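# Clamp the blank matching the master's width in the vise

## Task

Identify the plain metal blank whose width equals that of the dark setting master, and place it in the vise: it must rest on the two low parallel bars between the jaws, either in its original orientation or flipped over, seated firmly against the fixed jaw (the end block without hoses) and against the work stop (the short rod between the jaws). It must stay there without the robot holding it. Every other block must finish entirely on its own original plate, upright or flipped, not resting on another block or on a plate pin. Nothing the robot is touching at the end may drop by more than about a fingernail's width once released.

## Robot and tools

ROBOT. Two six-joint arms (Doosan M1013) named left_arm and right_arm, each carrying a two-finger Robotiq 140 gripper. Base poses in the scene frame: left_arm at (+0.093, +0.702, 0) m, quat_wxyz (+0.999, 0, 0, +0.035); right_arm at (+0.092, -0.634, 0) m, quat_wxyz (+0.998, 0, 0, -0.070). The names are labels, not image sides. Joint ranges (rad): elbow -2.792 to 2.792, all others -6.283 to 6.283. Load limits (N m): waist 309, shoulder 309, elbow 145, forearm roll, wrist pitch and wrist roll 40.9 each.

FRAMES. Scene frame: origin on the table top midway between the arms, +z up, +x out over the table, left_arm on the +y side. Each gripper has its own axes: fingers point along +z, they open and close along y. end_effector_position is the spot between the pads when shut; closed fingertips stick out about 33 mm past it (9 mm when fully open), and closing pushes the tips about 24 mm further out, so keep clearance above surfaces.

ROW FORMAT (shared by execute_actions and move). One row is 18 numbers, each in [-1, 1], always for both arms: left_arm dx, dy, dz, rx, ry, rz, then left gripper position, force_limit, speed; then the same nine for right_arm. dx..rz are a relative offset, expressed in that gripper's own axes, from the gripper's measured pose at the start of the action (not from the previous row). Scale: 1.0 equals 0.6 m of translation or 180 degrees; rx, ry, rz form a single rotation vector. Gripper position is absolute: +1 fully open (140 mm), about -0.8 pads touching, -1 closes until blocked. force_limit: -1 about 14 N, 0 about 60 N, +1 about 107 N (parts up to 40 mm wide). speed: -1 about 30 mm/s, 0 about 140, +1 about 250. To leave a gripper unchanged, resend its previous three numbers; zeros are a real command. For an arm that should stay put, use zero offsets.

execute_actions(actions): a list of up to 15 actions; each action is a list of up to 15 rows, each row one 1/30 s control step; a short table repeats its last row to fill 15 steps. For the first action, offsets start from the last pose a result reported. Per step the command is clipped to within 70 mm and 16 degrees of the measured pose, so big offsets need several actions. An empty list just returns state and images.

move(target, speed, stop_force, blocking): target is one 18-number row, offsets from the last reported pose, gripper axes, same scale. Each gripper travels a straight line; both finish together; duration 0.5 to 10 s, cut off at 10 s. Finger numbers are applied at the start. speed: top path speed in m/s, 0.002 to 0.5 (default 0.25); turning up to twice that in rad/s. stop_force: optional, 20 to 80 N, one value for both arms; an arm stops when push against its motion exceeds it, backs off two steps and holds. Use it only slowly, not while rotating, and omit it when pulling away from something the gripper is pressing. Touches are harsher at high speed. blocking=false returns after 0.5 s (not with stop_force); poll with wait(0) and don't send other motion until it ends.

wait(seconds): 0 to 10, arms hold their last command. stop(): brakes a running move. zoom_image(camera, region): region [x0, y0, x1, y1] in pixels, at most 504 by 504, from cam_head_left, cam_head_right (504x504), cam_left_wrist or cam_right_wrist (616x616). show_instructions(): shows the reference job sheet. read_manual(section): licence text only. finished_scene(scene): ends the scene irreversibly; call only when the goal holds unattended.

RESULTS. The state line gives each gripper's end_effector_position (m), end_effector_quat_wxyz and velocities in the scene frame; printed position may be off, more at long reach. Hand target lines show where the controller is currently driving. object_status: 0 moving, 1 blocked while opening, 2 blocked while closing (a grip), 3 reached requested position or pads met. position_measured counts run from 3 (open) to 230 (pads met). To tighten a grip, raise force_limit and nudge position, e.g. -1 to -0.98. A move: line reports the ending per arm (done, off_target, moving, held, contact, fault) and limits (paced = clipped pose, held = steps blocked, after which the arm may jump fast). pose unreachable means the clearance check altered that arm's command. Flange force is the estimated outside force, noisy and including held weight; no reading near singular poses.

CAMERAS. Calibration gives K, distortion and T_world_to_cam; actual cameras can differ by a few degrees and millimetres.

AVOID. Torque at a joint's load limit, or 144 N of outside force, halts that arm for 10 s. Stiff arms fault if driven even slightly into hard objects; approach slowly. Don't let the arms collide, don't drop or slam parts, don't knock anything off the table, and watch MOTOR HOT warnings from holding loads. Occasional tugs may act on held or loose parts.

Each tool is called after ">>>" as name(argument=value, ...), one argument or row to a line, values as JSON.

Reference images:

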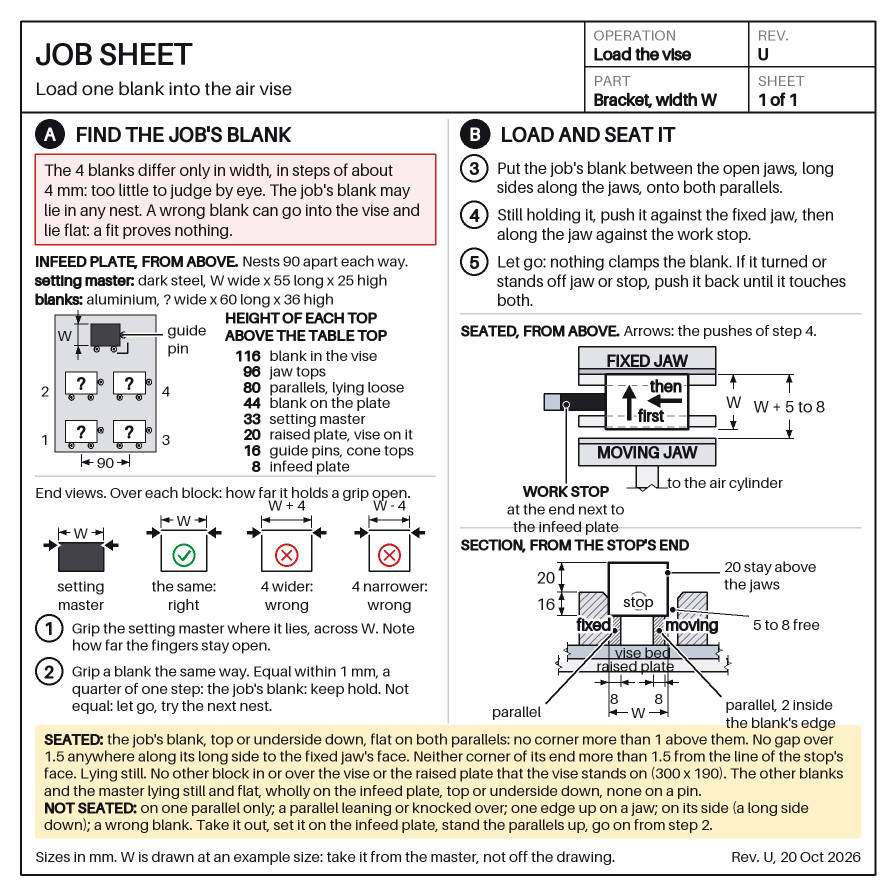

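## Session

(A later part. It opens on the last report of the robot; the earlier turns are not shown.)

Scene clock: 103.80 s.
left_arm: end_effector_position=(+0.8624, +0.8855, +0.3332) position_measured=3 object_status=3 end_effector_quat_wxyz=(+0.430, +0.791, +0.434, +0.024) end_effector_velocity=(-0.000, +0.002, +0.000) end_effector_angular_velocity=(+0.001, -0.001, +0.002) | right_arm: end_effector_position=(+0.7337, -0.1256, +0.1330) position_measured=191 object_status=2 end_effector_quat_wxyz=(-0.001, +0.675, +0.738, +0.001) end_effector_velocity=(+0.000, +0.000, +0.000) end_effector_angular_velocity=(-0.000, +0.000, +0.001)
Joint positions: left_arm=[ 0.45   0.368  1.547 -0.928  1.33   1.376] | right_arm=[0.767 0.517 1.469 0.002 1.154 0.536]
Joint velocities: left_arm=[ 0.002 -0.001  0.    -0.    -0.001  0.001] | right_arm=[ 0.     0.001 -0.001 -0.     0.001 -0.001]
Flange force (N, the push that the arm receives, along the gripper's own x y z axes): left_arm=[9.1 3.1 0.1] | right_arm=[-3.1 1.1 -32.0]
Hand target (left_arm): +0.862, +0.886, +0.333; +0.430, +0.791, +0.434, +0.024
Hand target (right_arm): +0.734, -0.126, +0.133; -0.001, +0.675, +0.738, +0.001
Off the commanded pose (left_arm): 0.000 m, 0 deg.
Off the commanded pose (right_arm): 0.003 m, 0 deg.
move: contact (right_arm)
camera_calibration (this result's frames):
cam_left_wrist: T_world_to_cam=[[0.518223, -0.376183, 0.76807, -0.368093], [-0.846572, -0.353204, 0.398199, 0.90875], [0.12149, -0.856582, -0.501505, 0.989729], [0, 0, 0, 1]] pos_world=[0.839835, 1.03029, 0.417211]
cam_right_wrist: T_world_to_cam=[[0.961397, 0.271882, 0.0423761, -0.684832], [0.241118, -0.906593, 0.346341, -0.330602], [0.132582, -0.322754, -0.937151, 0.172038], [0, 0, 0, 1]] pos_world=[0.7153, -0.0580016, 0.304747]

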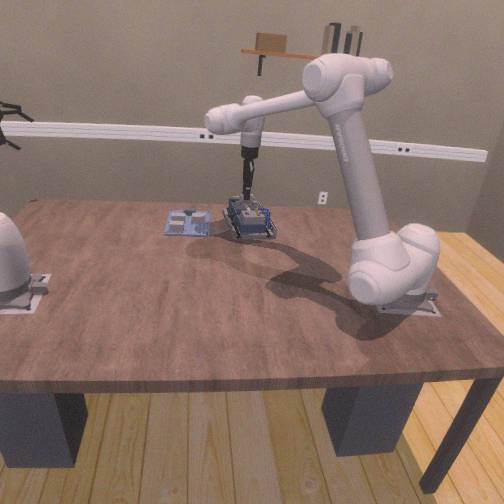

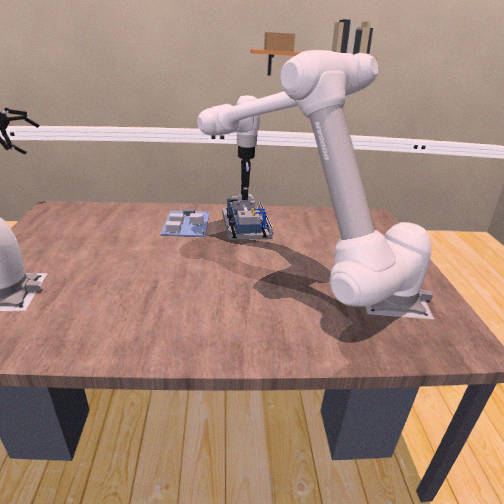

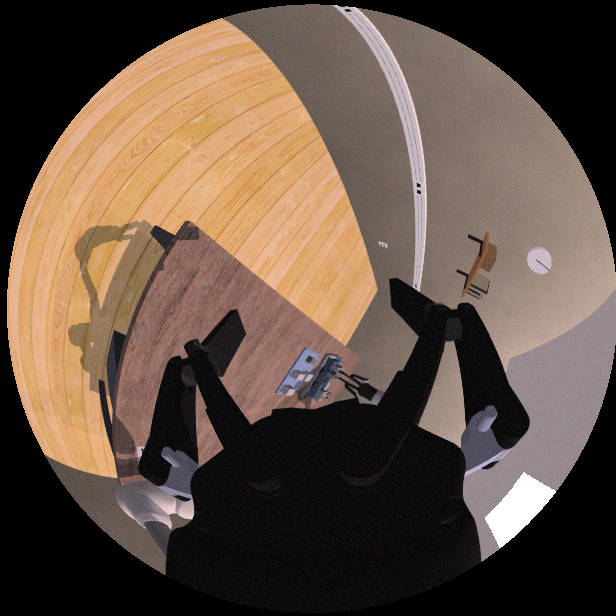

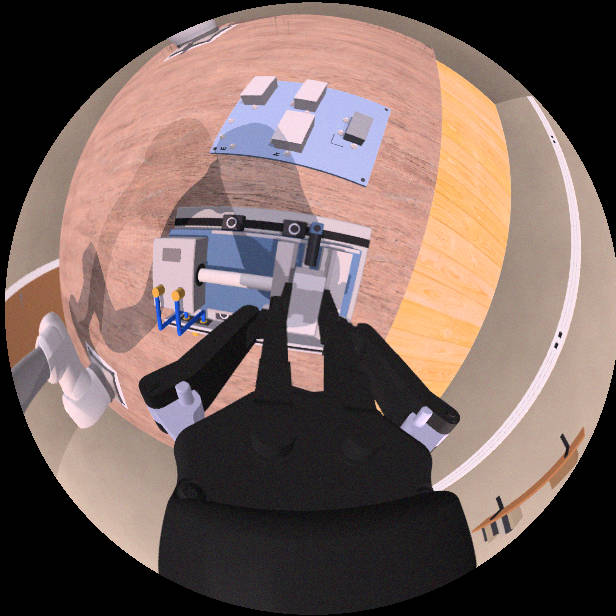

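Lift 0.6 mm, then push to the jaw and the stop.

>>> move(
  target=[0,0,0,0,0,0,1,0,0,0,0,-0.0012,0,0,0,-0.98,0.3,-0.7],
  speed=0.005,
)

>>> move(
  target=[0,0,0,0,0,0,1,0,0,0,0.015,0,0,0,0,-0.98,0.3,-0.7],
  speed=0.003,
  stop_force=20,
)

>>> move(
  target=[0,0,0,0,0,0,1,0,0,0.02,0,0,0,0,0,-0.98,0.3,-0.7],
  speed=0.003,
  stop_force=20,
)

>>> zoom_image(
  camera="cam_right_wrist",
  region=[250, 210, 370, 350],
)

Scene clock: 111.90 s.
left_arm: end_effector_position=(+0.8624, +0.8855, +0.3332) position_measured=3 object_status=3 end_effector_quat_wxyz=(+0.430, +0.791, +0.434, +0.024) end_effector_velocity=(+0.000, -0.000, -0.001) end_effector_angular_velocity=(+0.000, +0.000, -0.001) | right_arm: end_effector_position=(+0.7337, -0.1256, +0.1337) position_measured=191 object_status=2 end_effector_quat_wxyz=(-0.001, +0.675, +0.738, +0.001) end_effector_velocity=(+0.000, +0.000, +0.000) end_effector_angular_velocity=(+0.001, -0.001, -0.001)
Joint positions: left_arm=[ 0.45   0.368  1.547 -0.928  1.33   1.376] | right_arm=[0.767 0.517 1.468 0.002 1.155 0.536]
Joint velocities: left_arm=[-0.     0.001 -0.     0.     0.     0.   ] | right_arm=[-0.     0.    -0.001  0.    -0.     0.001]
Flange force (N, the push that the arm receives, along the gripper's own x y z axes): left_arm=[7.9 2.6 -0.6] | right_arm=[-1.7 4.9 0.8]
Hand target (left_arm): +0.862, +0.886, +0.333; +0.430, +0.791, +0.434, +0.024
Hand target (right_arm): +0.734, -0.126, +0.134; -0.001, +0.675, +0.738, +0.001
Off the commanded pose (left_arm): 0.000 m, 0 deg.
Off the commanded pose (right_arm): 0.000 m, 0 deg.
move: done
camera_calibration (this result's frames):
cam_left_wrist: T_world_to_cam=[[0.518223, -0.376183, 0.76807, -0.368093], [-0.846572, -0.353204, 0.398198, 0.90875], [0.12149, -0.856582, -0.501505, 0.989729], [0, 0, 0, 1]] pos_world=[0.839835, 1.03029, 0.417211]
cam_right_wrist: T_world_to_cam=[[0.961397, 0.271886, 0.0423435, -0.684856], [0.24113, -0.906585, 0.346352, -0.330851], [0.132556, -0.322771, -0.937149, 0.172703], [0, 0, 0, 1]] pos_world=[0.715304, -0.0579984, 0.305438]

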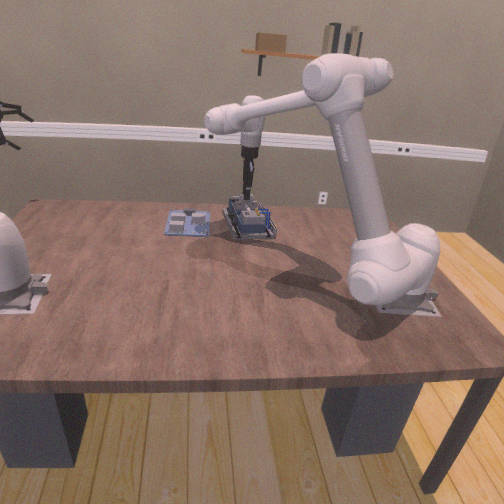

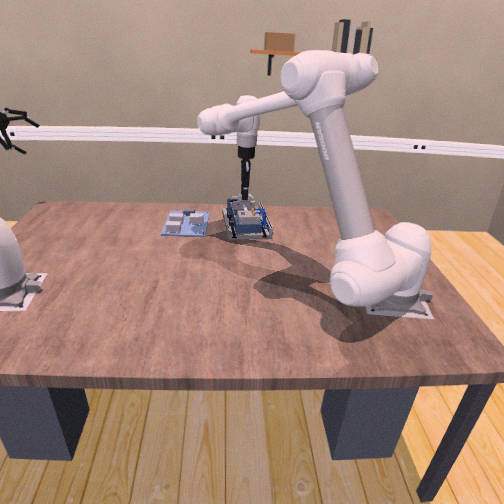

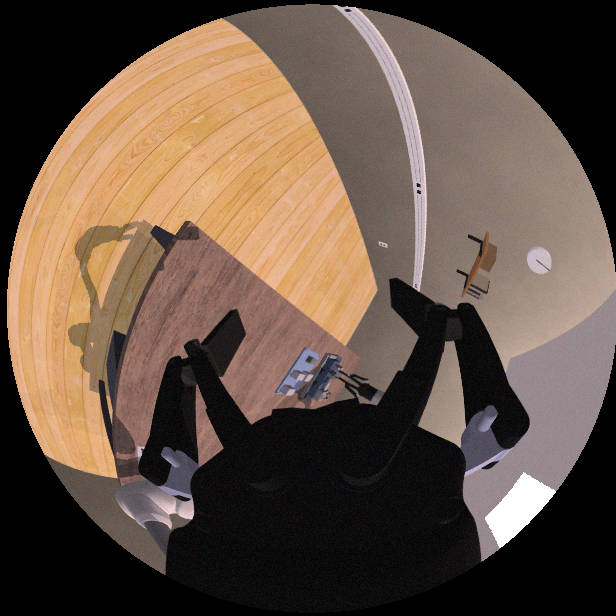

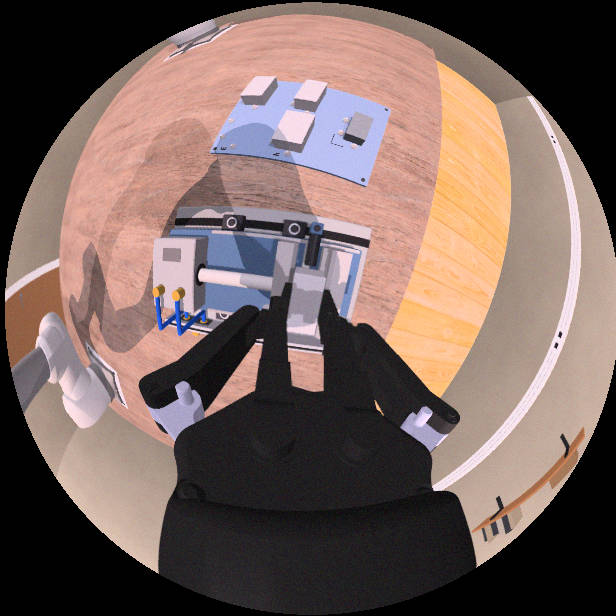

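Scene clock: 113.93 s.
left_arm: end_effector_position=(+0.8624, +0.8855, +0.3332) position_measured=3 object_status=3 end_effector_quat_wxyz=(+0.430, +0.791, +0.434, +0.024) end_effector_velocity=(+0.000, +0.000, +0.000) end_effector_angular_velocity=(+0.001, -0.001, +0.001) | right_arm: end_effector_position=(+0.7388, -0.1251, +0.1335) position_measured=191 object_status=2 end_effector_quat_wxyz=(-0.001, +0.675, +0.738, +0.000) end_effector_velocity=(-0.001, -0.000, -0.001) end_effector_angular_velocity=(+0.000, +0.001, -0.000)
Joint positions: left_arm=[ 0.45   0.368  1.547 -0.928  1.33   1.376] | right_arm=[0.764 0.524 1.458 0.003 1.159 0.533]
Joint velocities: left_arm=[-0.    -0.    -0.     0.    -0.001 -0.   ] | right_arm=[-0.    -0.001  0.002  0.    -0.001  0.   ]
Flange force (N, the push that the arm receives, along the gripper's own x y z axes): left_arm=[6.7 2.5 -0.9] | right_arm=[-6.4 -20.1 -6.1]
Hand target (left_arm): +0.862, +0.886, +0.333; +0.430, +0.791, +0.434, +0.024
Hand target (right_arm): +0.739, -0.125, +0.134; -0.001, +0.675, +0.738, +0.000
Off the commanded pose (left_arm): 0.000 m, 0 deg.
Off the commanded pose (right_arm): 0.004 m, 0 deg.
move: contact (right_arm)
camera_calibration (this result's frames):
cam_left_wrist: T_world_to_cam=[[0.518223, -0.376183, 0.76807, -0.368093], [-0.846572, -0.353204, 0.398199, 0.90875], [0.12149, -0.856582, -0.501505, 0.989729], [0, 0, 0, 1]] pos_world=[0.839835, 1.03029, 0.417211]
cam_right_wrist: T_world_to_cam=[[0.961403, 0.271926, 0.0419461, -0.689817], [0.241301, -0.90655, 0.346324, -0.331717], [0.132201, -0.322836, -0.937177, 0.172259], [0, 0, 0, 1]] pos_world=[0.720464, -0.0575274, 0.305254]

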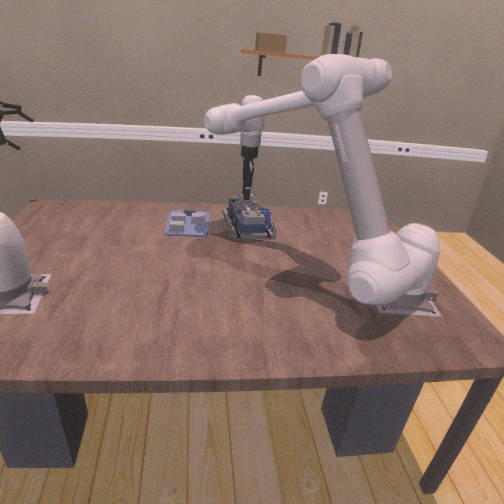

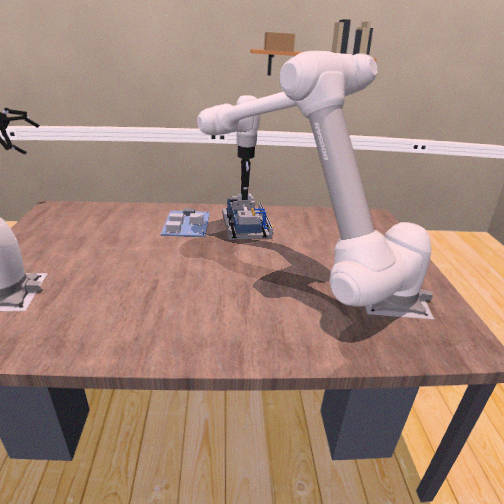

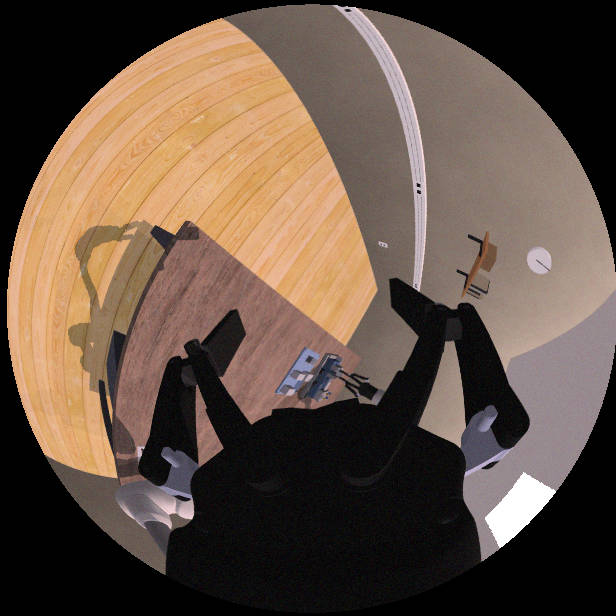

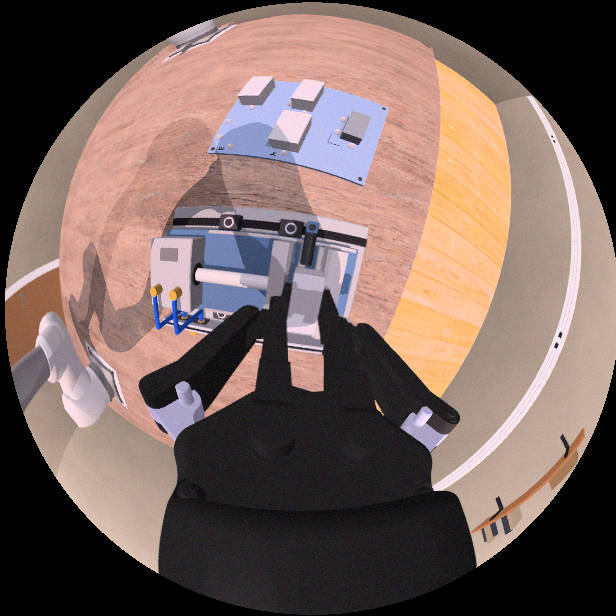

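Scene clock: 116.37 s.
left_arm: end_effector_position=(+0.8624, +0.8855, +0.3332) position_measured=3 object_status=3 end_effector_quat_wxyz=(+0.430, +0.791, +0.434, +0.024) end_effector_velocity=(+0.000, -0.001, +0.000) end_effector_angular_velocity=(-0.000, +0.000, -0.002) | right_arm: end_effector_position=(+0.7383, -0.1188, +0.1336) position_measured=191 object_status=2 end_effector_quat_wxyz=(-0.001, +0.675, +0.738, +0.000) end_effector_velocity=(-0.000, -0.001, -0.002) end_effector_angular_velocity=(-0.001, +0.001, +0.001)
Joint positions: left_arm=[ 0.45   0.368  1.547 -0.928  1.33   1.376] | right_arm=[0.771 0.529 1.45  0.002 1.163 0.539]
Joint velocities: left_arm=[-0.001  0.    -0.     0.     0.001  0.   ] | right_arm=[-0.001  0.001  0.002  0.    -0.001 -0.002]
Flange force (N, the push that the arm receives, along the gripper's own x y z axes): left_arm=[3.8 3.6 1.9] | right_arm=[-28.5 -24.4 -19.9]
Hand target (left_arm): +0.862, +0.886, +0.333; +0.430, +0.791, +0.434, +0.024
Hand target (right_arm): +0.738, -0.119, +0.134; -0.001, +0.675, +0.738, +0.000
Off the commanded pose (left_arm): 0.000 m, 0 deg.
Off the commanded pose (right_arm): 0.006 m, 0 deg.
move: contact (right_arm)
camera_calibration (this result's frames):
cam_left_wrist: T_world_to_cam=[[0.518223, -0.376183, 0.76807, -0.368093], [-0.846572, -0.353204, 0.398198, 0.90875], [0.12149, -0.856582, -0.501505, 0.989729], [0, 0, 0, 1]] pos_world=[0.839835, 1.03029, 0.417212]
cam_right_wrist: T_world_to_cam=[[0.961433, 0.271832, 0.0418893, -0.691063], [0.241195, -0.906483, 0.346574, -0.325842], [0.132182, -0.323104, -0.937087, 0.174354], [0, 0, 0, 1]] pos_world=[0.719956, -0.0511827, 0.305261]

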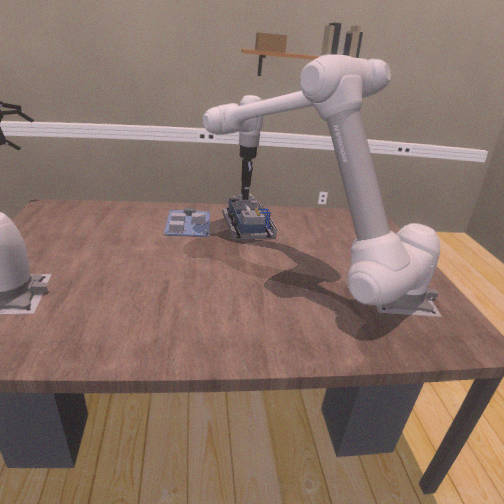

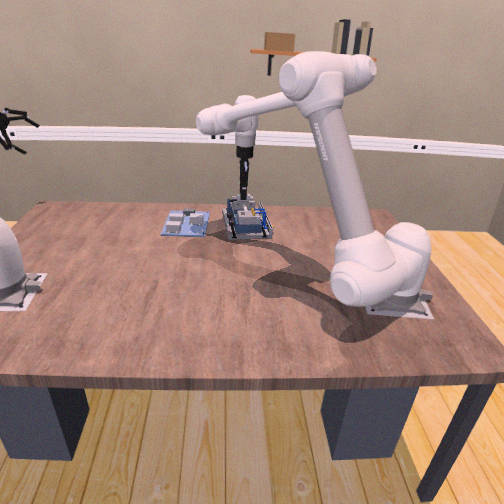

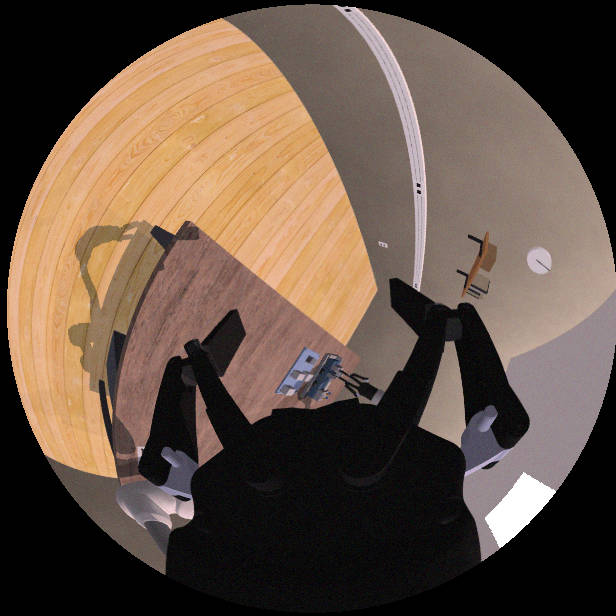

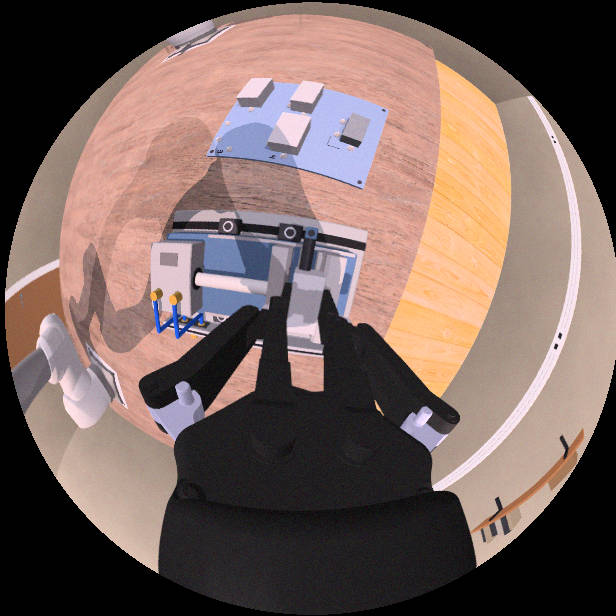

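Region (250, 210, 370, 350) of cam_right_wrist's 616x616 image, scaled by 3.600, with more detail than that image has; it fills the left 432 columns of this view, and the rest is white.

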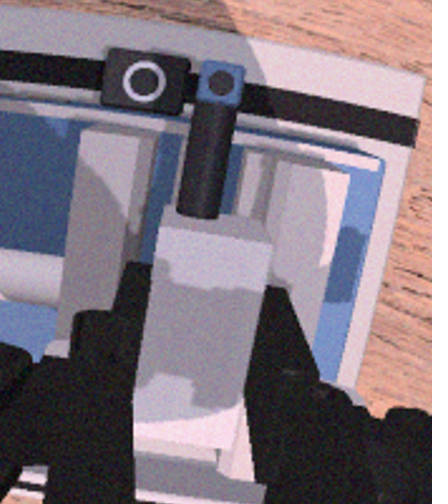

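>>> move(
  target=[0,0,0,0,0,0,1,0,0,0,0,0,0,0,0,-0.3,0.3,-0.7],
)

>>> move(
  target=[0,0,0,0,0,0,1,0,0,-0.03,0.02,-0.08,0,0,0,0.3,0.3,-0.3],
  speed=0.1,
)

>>> zoom_image(
  camera="cam_right_wrist",
  region=[250, 200, 370, 340],
)

Scene clock: 122.83 s.
left_arm: end_effector_position=(+0.8624, +0.8855, +0.3332) position_measured=3 object_status=3 end_effector_quat_wxyz=(+0.430, +0.791, +0.434, +0.024) end_effector_velocity=(-0.000, +0.000, -0.001) end_effector_angular_velocity=(+0.001, +0.001, -0.000) | right_arm: end_effector_position=(+0.7383, -0.1188, +0.1337) position_measured=167 object_status=3 end_effector_quat_wxyz=(-0.001, +0.675, +0.738, +0.000) end_effector_velocity=(-0.000, +0.000, -0.000) end_effector_angular_velocity=(-0.000, +0.000, -0.000)
Joint positions: left_arm=[ 0.45   0.368  1.547 -0.928  1.33   1.376] | right_arm=[0.771 0.529 1.45  0.002 1.163 0.539]
Joint velocities: left_arm=[-0.     0.    -0.     0.001 -0.    -0.   ] | right_arm=[ 0.     0.001  0.     0.    -0.     0.   ]
Flange force (N, the push that the arm receives, along the gripper's own x y z axes): left_arm=[6.7 3.1 0.7] | right_arm=[-0.8 6.0 0.6]
Hand target (left_arm): +0.862, +0.886, +0.333; +0.430, +0.791, +0.434, +0.024
Hand target (right_arm): +0.738, -0.119, +0.134; -0.001, +0.675, +0.738, +0.000
Off the commanded pose (left_arm): 0.000 m, 0 deg.
Off the commanded pose (right_arm): 0.000 m, 0 deg.
move: done
camera_calibration (this result's frames):
cam_left_wrist: T_world_to_cam=[[0.518223, -0.376183, 0.76807, -0.368093], [-0.846572, -0.353204, 0.398198, 0.90875], [0.12149, -0.856582, -0.501505, 0.989729], [0, 0, 0, 1]] pos_world=[0.839835, 1.03029, 0.417211]
cam_right_wrist: T_world_to_cam=[[0.961431, 0.271811, 0.042069, -0.691104], [0.241127, -0.906528, 0.346503, -0.325854], [0.13232, -0.322995, -0.937105, 0.174412], [0, 0, 0, 1]] pos_world=[0.719942, -0.051212, 0.305426]

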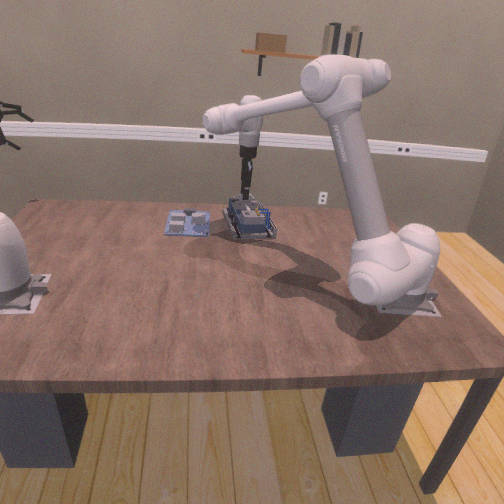

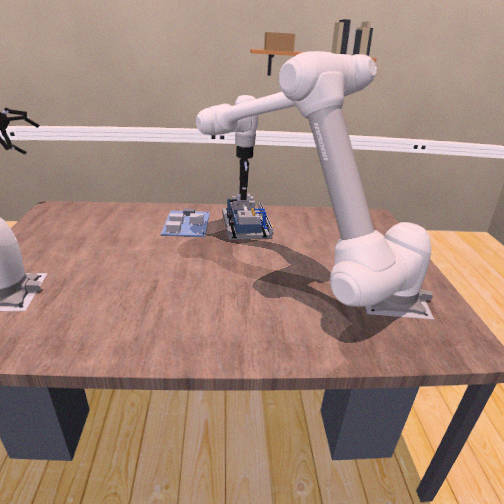

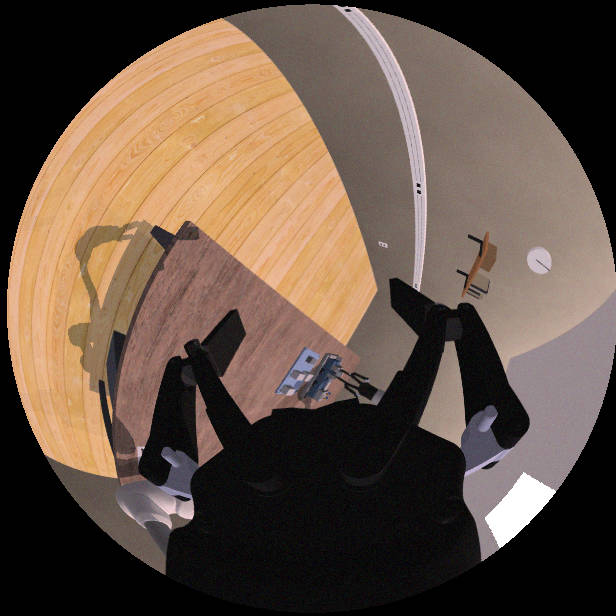

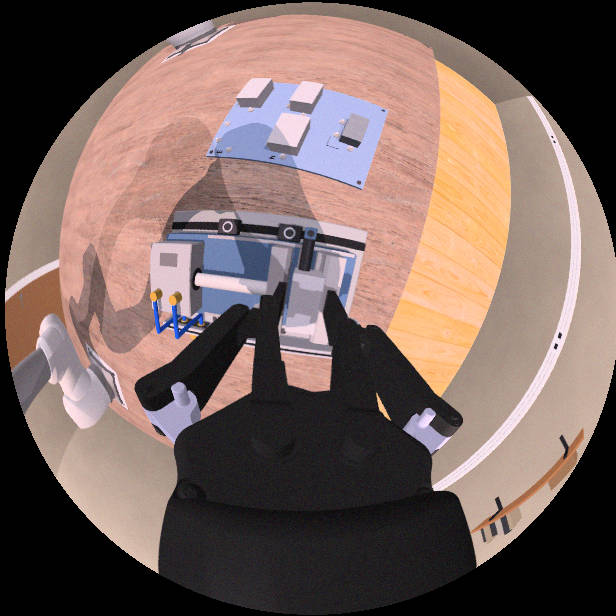

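Scene clock: 123.63 s.
left_arm: end_effector_position=(+0.8624, +0.8855, +0.3332) position_measured=3 object_status=3 end_effector_quat_wxyz=(+0.430, +0.791, +0.434, +0.024) end_effector_velocity=(+0.000, -0.002, +0.001) end_effector_angular_velocity=(-0.001, -0.001, -0.001) | right_arm: end_effector_position=(+0.7520, -0.1358, +0.1818) position_measured=91 object_status=3 end_effector_quat_wxyz=(-0.001, +0.675, +0.738, +0.000) end_effector_velocity=(+0.000, +0.000, -0.000) end_effector_angular_velocity=(-0.000, +0.000, -0.000)
Joint positions: left_arm=[ 0.45   0.368  1.547 -0.928  1.33   1.376] | right_arm=[0.744 0.501 1.401 0.002 1.239 0.513]
Joint velocities: left_arm=[-0.002 -0.001 -0.    -0.001  0.    -0.   ] | right_arm=[ 0.  0. -0. -0. -0.  0.]
Flange force (N, the push that the arm receives, along the gripper's own x y z axes): left_arm=[5.0 1.3 0.3] | right_arm=[-2.8 3.3 -0.4]
Hand target (left_arm): +0.862, +0.886, +0.333; +0.430, +0.791, +0.434, +0.024
Hand target (right_arm): +0.752, -0.136, +0.182; -0.001, +0.675, +0.738, +0.000
Off the commanded pose (left_arm): 0.000 m, 0 deg.
Off the commanded pose (right_arm): 0.000 m, 0 deg.
move: done
camera_calibration (this result's frames):
cam_left_wrist: T_world_to_cam=[[0.518223, -0.376183, 0.76807, -0.368092], [-0.846572, -0.353205, 0.398198, 0.90875], [0.12149, -0.856582, -0.501505, 0.989729], [0, 0, 0, 1]] pos_world=[0.839835, 1.03029, 0.417212]
cam_right_wrist: T_world_to_cam=[[0.961426, 0.27181, 0.0421771, -0.701702], [0.24109, -0.906535, 0.34651, -0.361127], [0.13242, -0.322976, -0.937098, 0.212089], [0, 0, 0, 1]] pos_world=[0.733614, -0.0681457, 0.353478]

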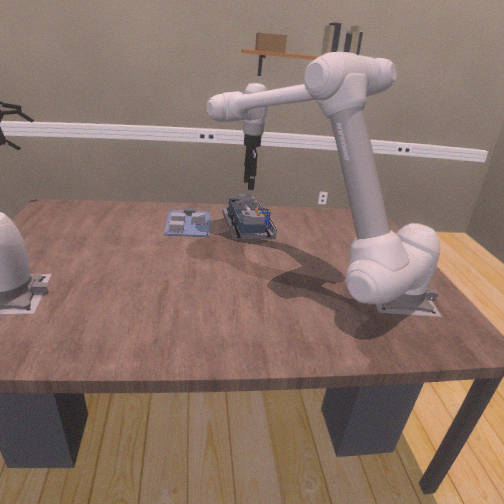

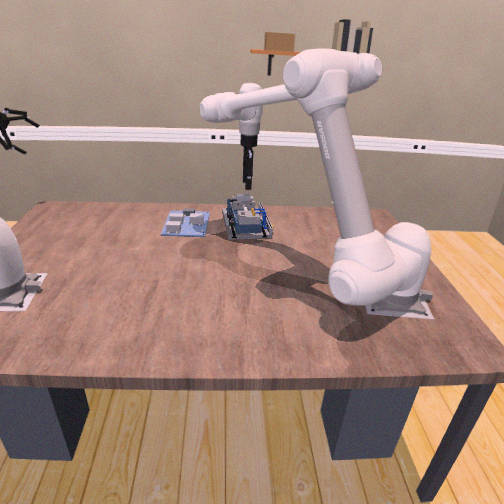

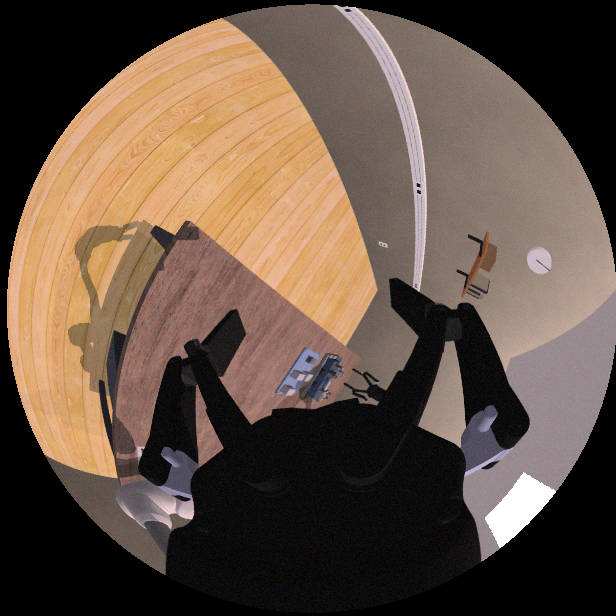

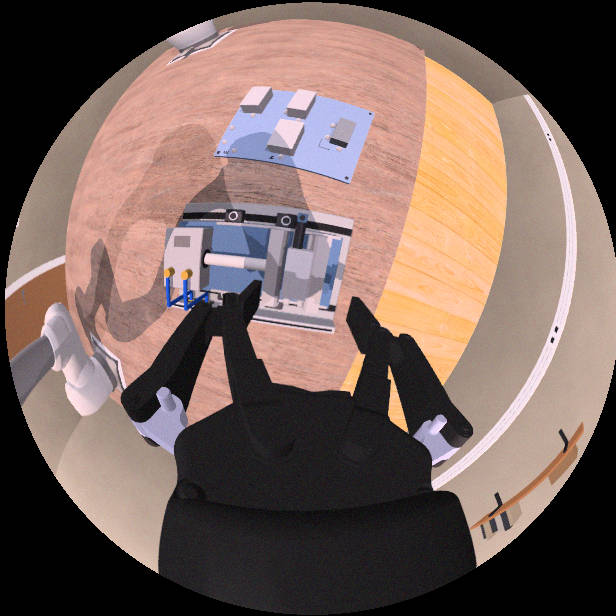

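Region (250, 200, 370, 340) of cam_right_wrist's 616x616 image, scaled by 3.600, with more detail than that image has; it fills the left 432 columns of this view, and the rest is white.

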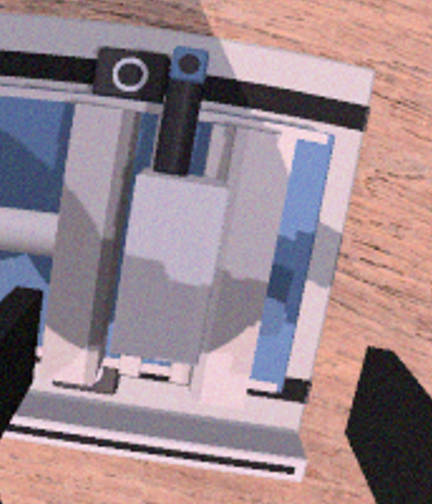

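Looks seated.

>>> finished_scene(
  scene=1,
)

The scene is finished: the task was done.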